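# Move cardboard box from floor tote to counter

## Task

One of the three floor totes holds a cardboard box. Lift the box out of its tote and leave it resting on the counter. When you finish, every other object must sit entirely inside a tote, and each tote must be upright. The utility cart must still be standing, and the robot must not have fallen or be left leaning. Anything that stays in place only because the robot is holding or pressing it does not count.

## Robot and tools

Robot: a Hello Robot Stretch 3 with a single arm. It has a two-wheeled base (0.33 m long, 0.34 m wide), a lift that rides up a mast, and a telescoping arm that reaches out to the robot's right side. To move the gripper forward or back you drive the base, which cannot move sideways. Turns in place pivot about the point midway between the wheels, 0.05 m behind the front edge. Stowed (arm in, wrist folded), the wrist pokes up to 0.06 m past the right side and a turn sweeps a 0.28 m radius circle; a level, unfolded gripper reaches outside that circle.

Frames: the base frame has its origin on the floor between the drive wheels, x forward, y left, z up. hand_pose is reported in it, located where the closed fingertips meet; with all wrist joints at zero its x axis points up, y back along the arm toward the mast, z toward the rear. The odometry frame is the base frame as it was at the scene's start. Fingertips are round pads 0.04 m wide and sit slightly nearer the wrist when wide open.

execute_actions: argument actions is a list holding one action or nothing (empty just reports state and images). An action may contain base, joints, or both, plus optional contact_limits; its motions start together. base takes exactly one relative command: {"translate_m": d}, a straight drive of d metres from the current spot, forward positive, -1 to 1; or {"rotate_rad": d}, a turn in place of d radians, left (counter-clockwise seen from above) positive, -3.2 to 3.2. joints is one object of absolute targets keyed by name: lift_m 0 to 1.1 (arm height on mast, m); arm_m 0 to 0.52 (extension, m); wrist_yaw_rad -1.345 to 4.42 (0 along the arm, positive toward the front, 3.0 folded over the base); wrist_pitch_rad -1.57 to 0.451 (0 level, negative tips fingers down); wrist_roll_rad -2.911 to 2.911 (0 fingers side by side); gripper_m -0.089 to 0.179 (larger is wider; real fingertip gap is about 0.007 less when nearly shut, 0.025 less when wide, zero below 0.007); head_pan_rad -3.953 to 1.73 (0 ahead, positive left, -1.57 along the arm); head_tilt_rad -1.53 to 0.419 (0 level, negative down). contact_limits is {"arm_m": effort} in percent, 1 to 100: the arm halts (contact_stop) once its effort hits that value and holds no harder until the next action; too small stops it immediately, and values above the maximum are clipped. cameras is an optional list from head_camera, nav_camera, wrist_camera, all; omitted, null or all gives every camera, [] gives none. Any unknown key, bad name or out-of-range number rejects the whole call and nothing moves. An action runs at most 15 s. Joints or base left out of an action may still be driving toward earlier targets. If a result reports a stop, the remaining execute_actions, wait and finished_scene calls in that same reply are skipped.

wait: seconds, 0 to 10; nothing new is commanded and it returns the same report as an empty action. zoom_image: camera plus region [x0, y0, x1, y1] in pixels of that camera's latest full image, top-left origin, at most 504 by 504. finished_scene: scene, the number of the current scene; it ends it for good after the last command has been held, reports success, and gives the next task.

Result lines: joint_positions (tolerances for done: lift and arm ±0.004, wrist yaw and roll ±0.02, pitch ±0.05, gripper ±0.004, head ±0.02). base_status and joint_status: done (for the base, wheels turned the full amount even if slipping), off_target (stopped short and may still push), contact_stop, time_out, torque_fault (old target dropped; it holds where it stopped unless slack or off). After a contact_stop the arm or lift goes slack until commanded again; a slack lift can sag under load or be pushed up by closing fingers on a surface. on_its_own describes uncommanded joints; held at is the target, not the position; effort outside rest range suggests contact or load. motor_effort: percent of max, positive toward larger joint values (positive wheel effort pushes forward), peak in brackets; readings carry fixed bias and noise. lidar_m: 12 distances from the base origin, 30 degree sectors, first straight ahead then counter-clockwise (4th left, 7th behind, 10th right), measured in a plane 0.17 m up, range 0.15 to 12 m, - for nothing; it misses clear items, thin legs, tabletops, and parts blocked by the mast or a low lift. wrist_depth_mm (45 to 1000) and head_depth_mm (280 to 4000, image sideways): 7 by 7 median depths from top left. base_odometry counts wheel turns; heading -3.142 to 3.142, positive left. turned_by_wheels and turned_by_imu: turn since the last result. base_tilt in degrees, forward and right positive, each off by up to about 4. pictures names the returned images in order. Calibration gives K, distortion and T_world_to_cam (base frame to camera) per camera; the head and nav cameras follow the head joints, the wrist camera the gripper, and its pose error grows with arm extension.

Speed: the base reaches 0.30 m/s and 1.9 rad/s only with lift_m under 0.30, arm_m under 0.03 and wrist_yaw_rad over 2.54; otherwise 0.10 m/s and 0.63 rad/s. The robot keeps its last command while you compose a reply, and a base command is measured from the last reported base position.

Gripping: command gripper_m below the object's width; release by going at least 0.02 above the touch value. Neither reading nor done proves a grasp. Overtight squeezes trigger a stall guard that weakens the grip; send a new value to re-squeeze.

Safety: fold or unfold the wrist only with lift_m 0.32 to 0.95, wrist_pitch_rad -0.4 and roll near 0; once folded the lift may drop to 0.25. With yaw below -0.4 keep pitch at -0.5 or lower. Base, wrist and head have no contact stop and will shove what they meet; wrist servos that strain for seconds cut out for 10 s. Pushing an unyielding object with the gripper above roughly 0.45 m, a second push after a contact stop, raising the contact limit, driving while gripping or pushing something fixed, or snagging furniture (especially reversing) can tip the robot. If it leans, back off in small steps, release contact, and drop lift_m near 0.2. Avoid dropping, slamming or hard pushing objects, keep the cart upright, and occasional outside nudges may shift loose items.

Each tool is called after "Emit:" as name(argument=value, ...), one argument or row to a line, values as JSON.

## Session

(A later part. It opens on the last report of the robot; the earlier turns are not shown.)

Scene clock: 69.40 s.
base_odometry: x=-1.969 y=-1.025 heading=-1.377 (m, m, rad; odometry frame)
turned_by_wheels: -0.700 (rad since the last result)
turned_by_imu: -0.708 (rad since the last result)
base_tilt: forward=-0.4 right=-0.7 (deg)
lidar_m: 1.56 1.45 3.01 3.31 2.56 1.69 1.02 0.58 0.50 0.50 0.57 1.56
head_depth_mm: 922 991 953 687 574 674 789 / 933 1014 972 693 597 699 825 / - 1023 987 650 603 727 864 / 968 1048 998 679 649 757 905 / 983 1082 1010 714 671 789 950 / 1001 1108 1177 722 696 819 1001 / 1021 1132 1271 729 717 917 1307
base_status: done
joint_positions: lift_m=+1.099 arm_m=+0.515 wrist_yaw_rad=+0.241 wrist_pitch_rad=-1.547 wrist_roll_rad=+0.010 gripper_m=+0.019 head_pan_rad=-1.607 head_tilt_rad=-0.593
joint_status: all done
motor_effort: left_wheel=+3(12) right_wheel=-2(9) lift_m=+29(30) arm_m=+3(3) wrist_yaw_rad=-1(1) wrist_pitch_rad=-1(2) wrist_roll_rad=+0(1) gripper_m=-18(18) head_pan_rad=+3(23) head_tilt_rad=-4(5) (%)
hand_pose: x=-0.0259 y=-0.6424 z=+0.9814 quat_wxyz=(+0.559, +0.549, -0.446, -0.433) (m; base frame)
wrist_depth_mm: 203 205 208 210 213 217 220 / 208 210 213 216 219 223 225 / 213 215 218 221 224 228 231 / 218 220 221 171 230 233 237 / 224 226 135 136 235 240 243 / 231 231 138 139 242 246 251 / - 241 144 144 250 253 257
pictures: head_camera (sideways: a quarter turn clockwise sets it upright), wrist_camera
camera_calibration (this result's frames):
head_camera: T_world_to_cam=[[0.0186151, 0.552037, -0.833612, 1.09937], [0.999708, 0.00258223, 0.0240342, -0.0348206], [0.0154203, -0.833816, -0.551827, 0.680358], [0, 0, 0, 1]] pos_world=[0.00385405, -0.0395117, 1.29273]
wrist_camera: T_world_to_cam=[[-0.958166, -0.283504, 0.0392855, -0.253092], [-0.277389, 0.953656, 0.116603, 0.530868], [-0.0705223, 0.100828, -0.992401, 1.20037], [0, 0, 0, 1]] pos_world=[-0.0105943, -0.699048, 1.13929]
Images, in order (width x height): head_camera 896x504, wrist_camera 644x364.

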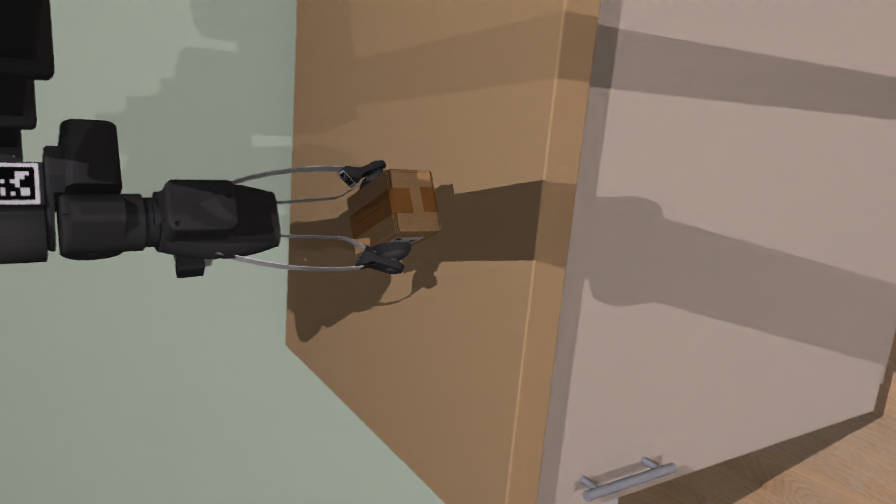

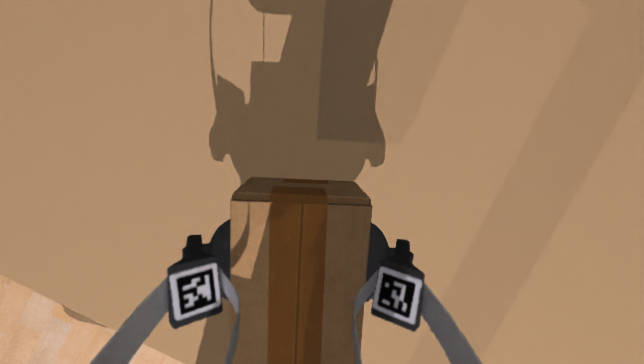

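Emit:
execute_actions(
  actions=[
    {"joints": {"lift_m": 1.058}},
  ],
  cameras=[],
)

Emit:
execute_actions(
  actions=[
    {"joints": {"gripper_m": 0.11}},
  ],
  cameras=["head_camera", "wrist_camera"],
)

Scene clock: 71.37 s.
base_odometry: x=-1.969 y=-1.025 heading=-1.377 (m, m, rad; odometry frame)
turned_by_wheels: +0.000 (rad since the last result)
turned_by_imu: +0.000 (rad since the last result)
base_tilt: forward=-0.5 right=-0.7 (deg)
lidar_m: 1.56 1.46 3.00 3.30 2.56 1.68 1.02 0.58 0.50 0.50 0.57 1.57
head_depth_mm: - 1002 957 689 574 674 790 / 900 1016 968 695 597 700 827 / - 1051 931 654 604 725 863 / 945 1055 944 665 647 757 904 / 976 1081 1009 714 670 788 950 / 1001 1106 1186 720 697 821 1002 / 1026 1132 1264 729 717 914 1300
base_status: not commanded
joint_positions: lift_m=+1.058 arm_m=+0.515 wrist_yaw_rad=+0.241 wrist_pitch_rad=-1.547 wrist_roll_rad=+0.010 gripper_m=+0.019 head_pan_rad=-1.607 head_tilt_rad=-0.593
joint_status: all done
motor_effort: left_wheel=+3(4) right_wheel=-2(2) lift_m=+15(27) arm_m=+3(3) wrist_yaw_rad=-1(0) wrist_pitch_rad=-2(1) wrist_roll_rad=+1(0) gripper_m=-18(19) head_pan_rad=+3(4) head_tilt_rad=-4(3) (%)
hand_pose: x=-0.0259 y=-0.6424 z=+0.9404 quat_wxyz=(+0.559, +0.549, -0.446, -0.433) (m; base frame)
wrist_depth_mm: 166 167 169 172 175 177 179 / 170 172 174 176 178 181 184 / 174 176 178 180 183 186 189 / 178 179 181 171 189 191 194 / 182 184 135 136 192 195 199 / 187 188 138 140 198 201 205 / 192 195 143 144 204 207 210
pictures: none
No camera images: the call's "cameras" was empty. Leave "cameras" out to get every camera's image.

Scene clock: 72.77 s.
base_odometry: x=-1.969 y=-1.025 heading=-1.377 (m, m, rad; odometry frame)
turned_by_wheels: +0.000 (rad since the last result)
turned_by_imu: +0.000 (rad since the last result)
base_tilt: forward=-0.4 right=-0.7 (deg)
lidar_m: 1.56 1.45 2.99 3.30 2.56 1.69 1.02 0.58 0.50 0.50 0.57 1.57
head_depth_mm: - 1002 957 686 574 675 791 / 897 1014 972 694 597 699 823 / - 1052 959 652 605 727 862 / 945 1054 945 669 648 755 905 / 982 1082 1012 714 672 788 949 / 1001 1106 1186 722 696 822 999 / 1026 1129 1268 729 717 914 1304
base_status: not commanded
joint_positions: lift_m=+1.058 arm_m=+0.515 wrist_yaw_rad=+0.241 wrist_pitch_rad=-1.547 wrist_roll_rad=+0.010 gripper_m=+0.110 head_pan_rad=-1.607 head_tilt_rad=-0.593
joint_status: all done
motor_effort: left_wheel=+3(3) right_wheel=-2(2) lift_m=+15(15) arm_m=+3(3) wrist_yaw_rad=-1(1) wrist_pitch_rad=-2(2) wrist_roll_rad=+1(0) gripper_m=+0(83) head_pan_rad=+3(2) head_tilt_rad=-4(4) (%)
hand_pose: x=-0.0259 y=-0.6423 z=+0.9404 quat_wxyz=(+0.559, +0.549, -0.445, -0.433) (m; base frame)
wrist_depth_mm: 166 168 170 172 175 177 180 / 170 172 174 176 178 182 184 / 174 176 178 181 183 186 189 / 178 180 182 173 188 190 194 / 182 183 184 138 193 195 198 / 187 - 166 141 197 201 204 / 192 194 196 145 205 207 210
pictures: head_camera (sideways: a quarter turn clockwise sets it upright), wrist_camera
camera_calibration (this result's frames):
head_camera: T_world_to_cam=[[0.0186151, 0.552037, -0.833612, 1.09937], [0.999708, 0.00258223, 0.0240342, -0.0348206], [0.0154203, -0.833816, -0.551827, 0.680358], [0, 0, 0, 1]] pos_world=[0.00385405, -0.0395117, 1.29273]
wrist_camera: T_world_to_cam=[[-0.958161, -0.283525, 0.0392601, -0.251462], [-0.277374, 0.953594, 0.117142, 0.534969], [-0.0706509, 0.101351, -0.992339, 1.1599], [0, 0, 0, 1]] pos_world=[-0.0106071, -0.698996, 1.09822]
Images, in order (width x height): head_camera 896x504, wrist_camera 644x364.

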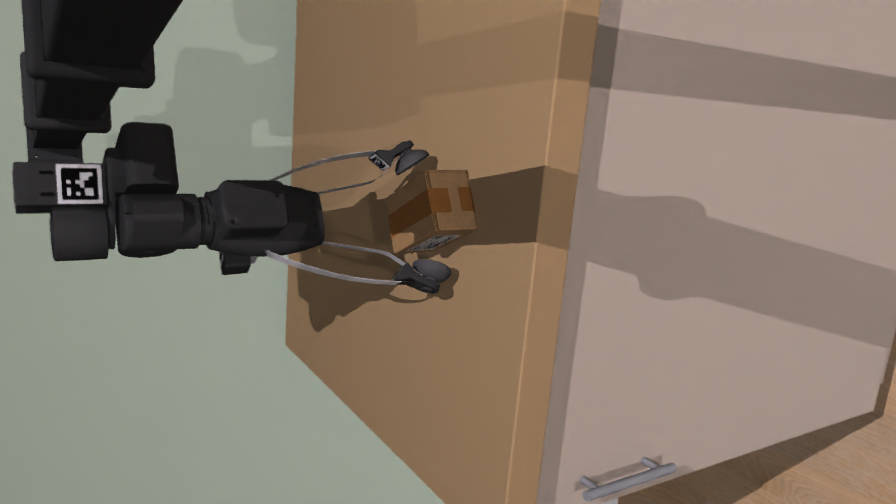

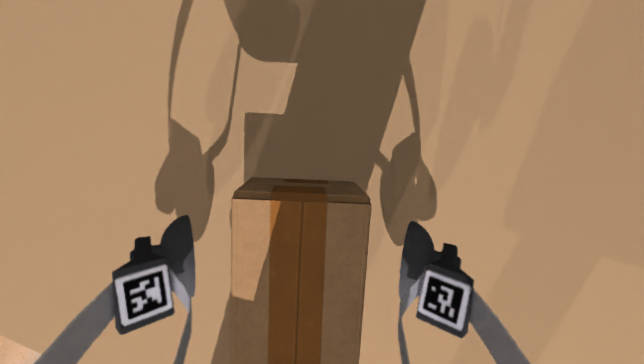

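The box is on the counter. I'll move the gripper clear and check the totes.

Emit:
execute_actions(
  actions=[
    {"joints": {"lift_m": 1.1, "wrist_pitch_rad": -1.0, "head_pan_rad": 0.6, "head_tilt_rad": -0.8}},
  ],
  cameras=["nav_camera", "wrist_camera"],
)

Scene clock: 74.90 s.
base_odometry: x=-1.969 y=-1.025 heading=-1.377 (m, m, rad; odometry frame)
turned_by_wheels: +0.000 (rad since the last result)
turned_by_imu: +0.000 (rad since the last result)
base_tilt: forward=-0.4 right=-0.7 (deg)
lidar_m: 1.56 1.45 3.03 3.32 2.56 1.68 1.02 0.58 0.50 0.50 0.57 1.56
head_depth_mm: 1532 1623 1698 1799 1521 1311 1134 / 1664 1804 2002 1823 1521 1315 1166 / 1826 1934 2095 1825 1543 1329 1164 / 1810 2022 2176 1848 1550 1332 1173 / 2368 2709 2325 1864 1562 1342 1180 / 2689 2975 2343 1831 1570 1324 1165 / 3114 3115 2356 1846 1584 1329 1168
base_status: not commanded
joint_positions: lift_m=+1.100 arm_m=+0.515 wrist_yaw_rad=+0.241 wrist_pitch_rad=-1.013 wrist_roll_rad=+0.010 gripper_m=+0.110 head_pan_rad=+0.593 head_tilt_rad=-0.790
joint_status: all done
motor_effort: left_wheel=+3(3) right_wheel=-2(2) lift_m=+29(30) arm_m=+3(3) wrist_yaw_rad=-1(0) wrist_pitch_rad=+5(5) wrist_roll_rad=+0(0) gripper_m=+0(0) head_pan_rad=+3(38) head_tilt_rad=-6(26) (%)
hand_pose: x=+0.0059 y=-0.7717 z=+1.0081 quat_wxyz=(+0.652, +0.413, -0.576, -0.269) (m; base frame)
wrist_depth_mm: - 826 341 349 358 366 336 / - 313 315 323 329 340 348 / - 286 293 298 307 312 321 / 266 268 274 279 283 291 297 / 250 255 259 263 268 271 277 / 235 - 243 247 249 257 260 / 223 224 229 234 235 239 244
pictures: nav_camera (sideways: a quarter turn counterclockwise sets it upright), wrist_camera
camera_calibration (this result's frames):
nav_camera: T_world_to_cam=[[0.587208, 0.325087, 0.741286, -0.918786], [0.568759, -0.817331, -0.0921055, 0.162417], [0.575933, 0.475698, -0.66484, 0.817317], [0, 0, 0, 1]] pos_world=[-0.0235778, 0.0426371, 1.23943]
wrist_camera: T_world_to_cam=[[-0.964373, -0.258173, 0.0577269, -0.259349], [-0.259022, 0.87711, -0.404457, 1.12596], [0.053787, -0.405, -0.912733, 0.770706], [0, 0, 0, 1]] pos_world=[0.0000866071, -0.742416, 1.17382]
Images, in order (width x height): nav_camera 672x504, wrist_camera 644x364.

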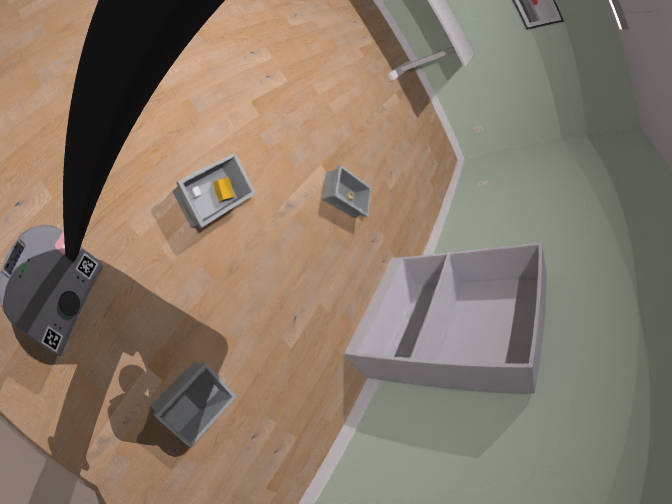

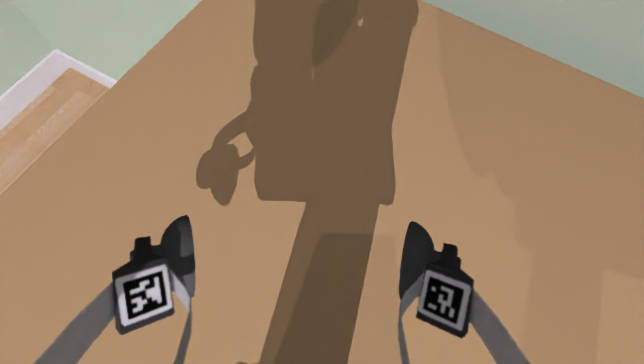

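Emit:
finished_scene(
  scene=2,
)

The scene is finished: the task was done.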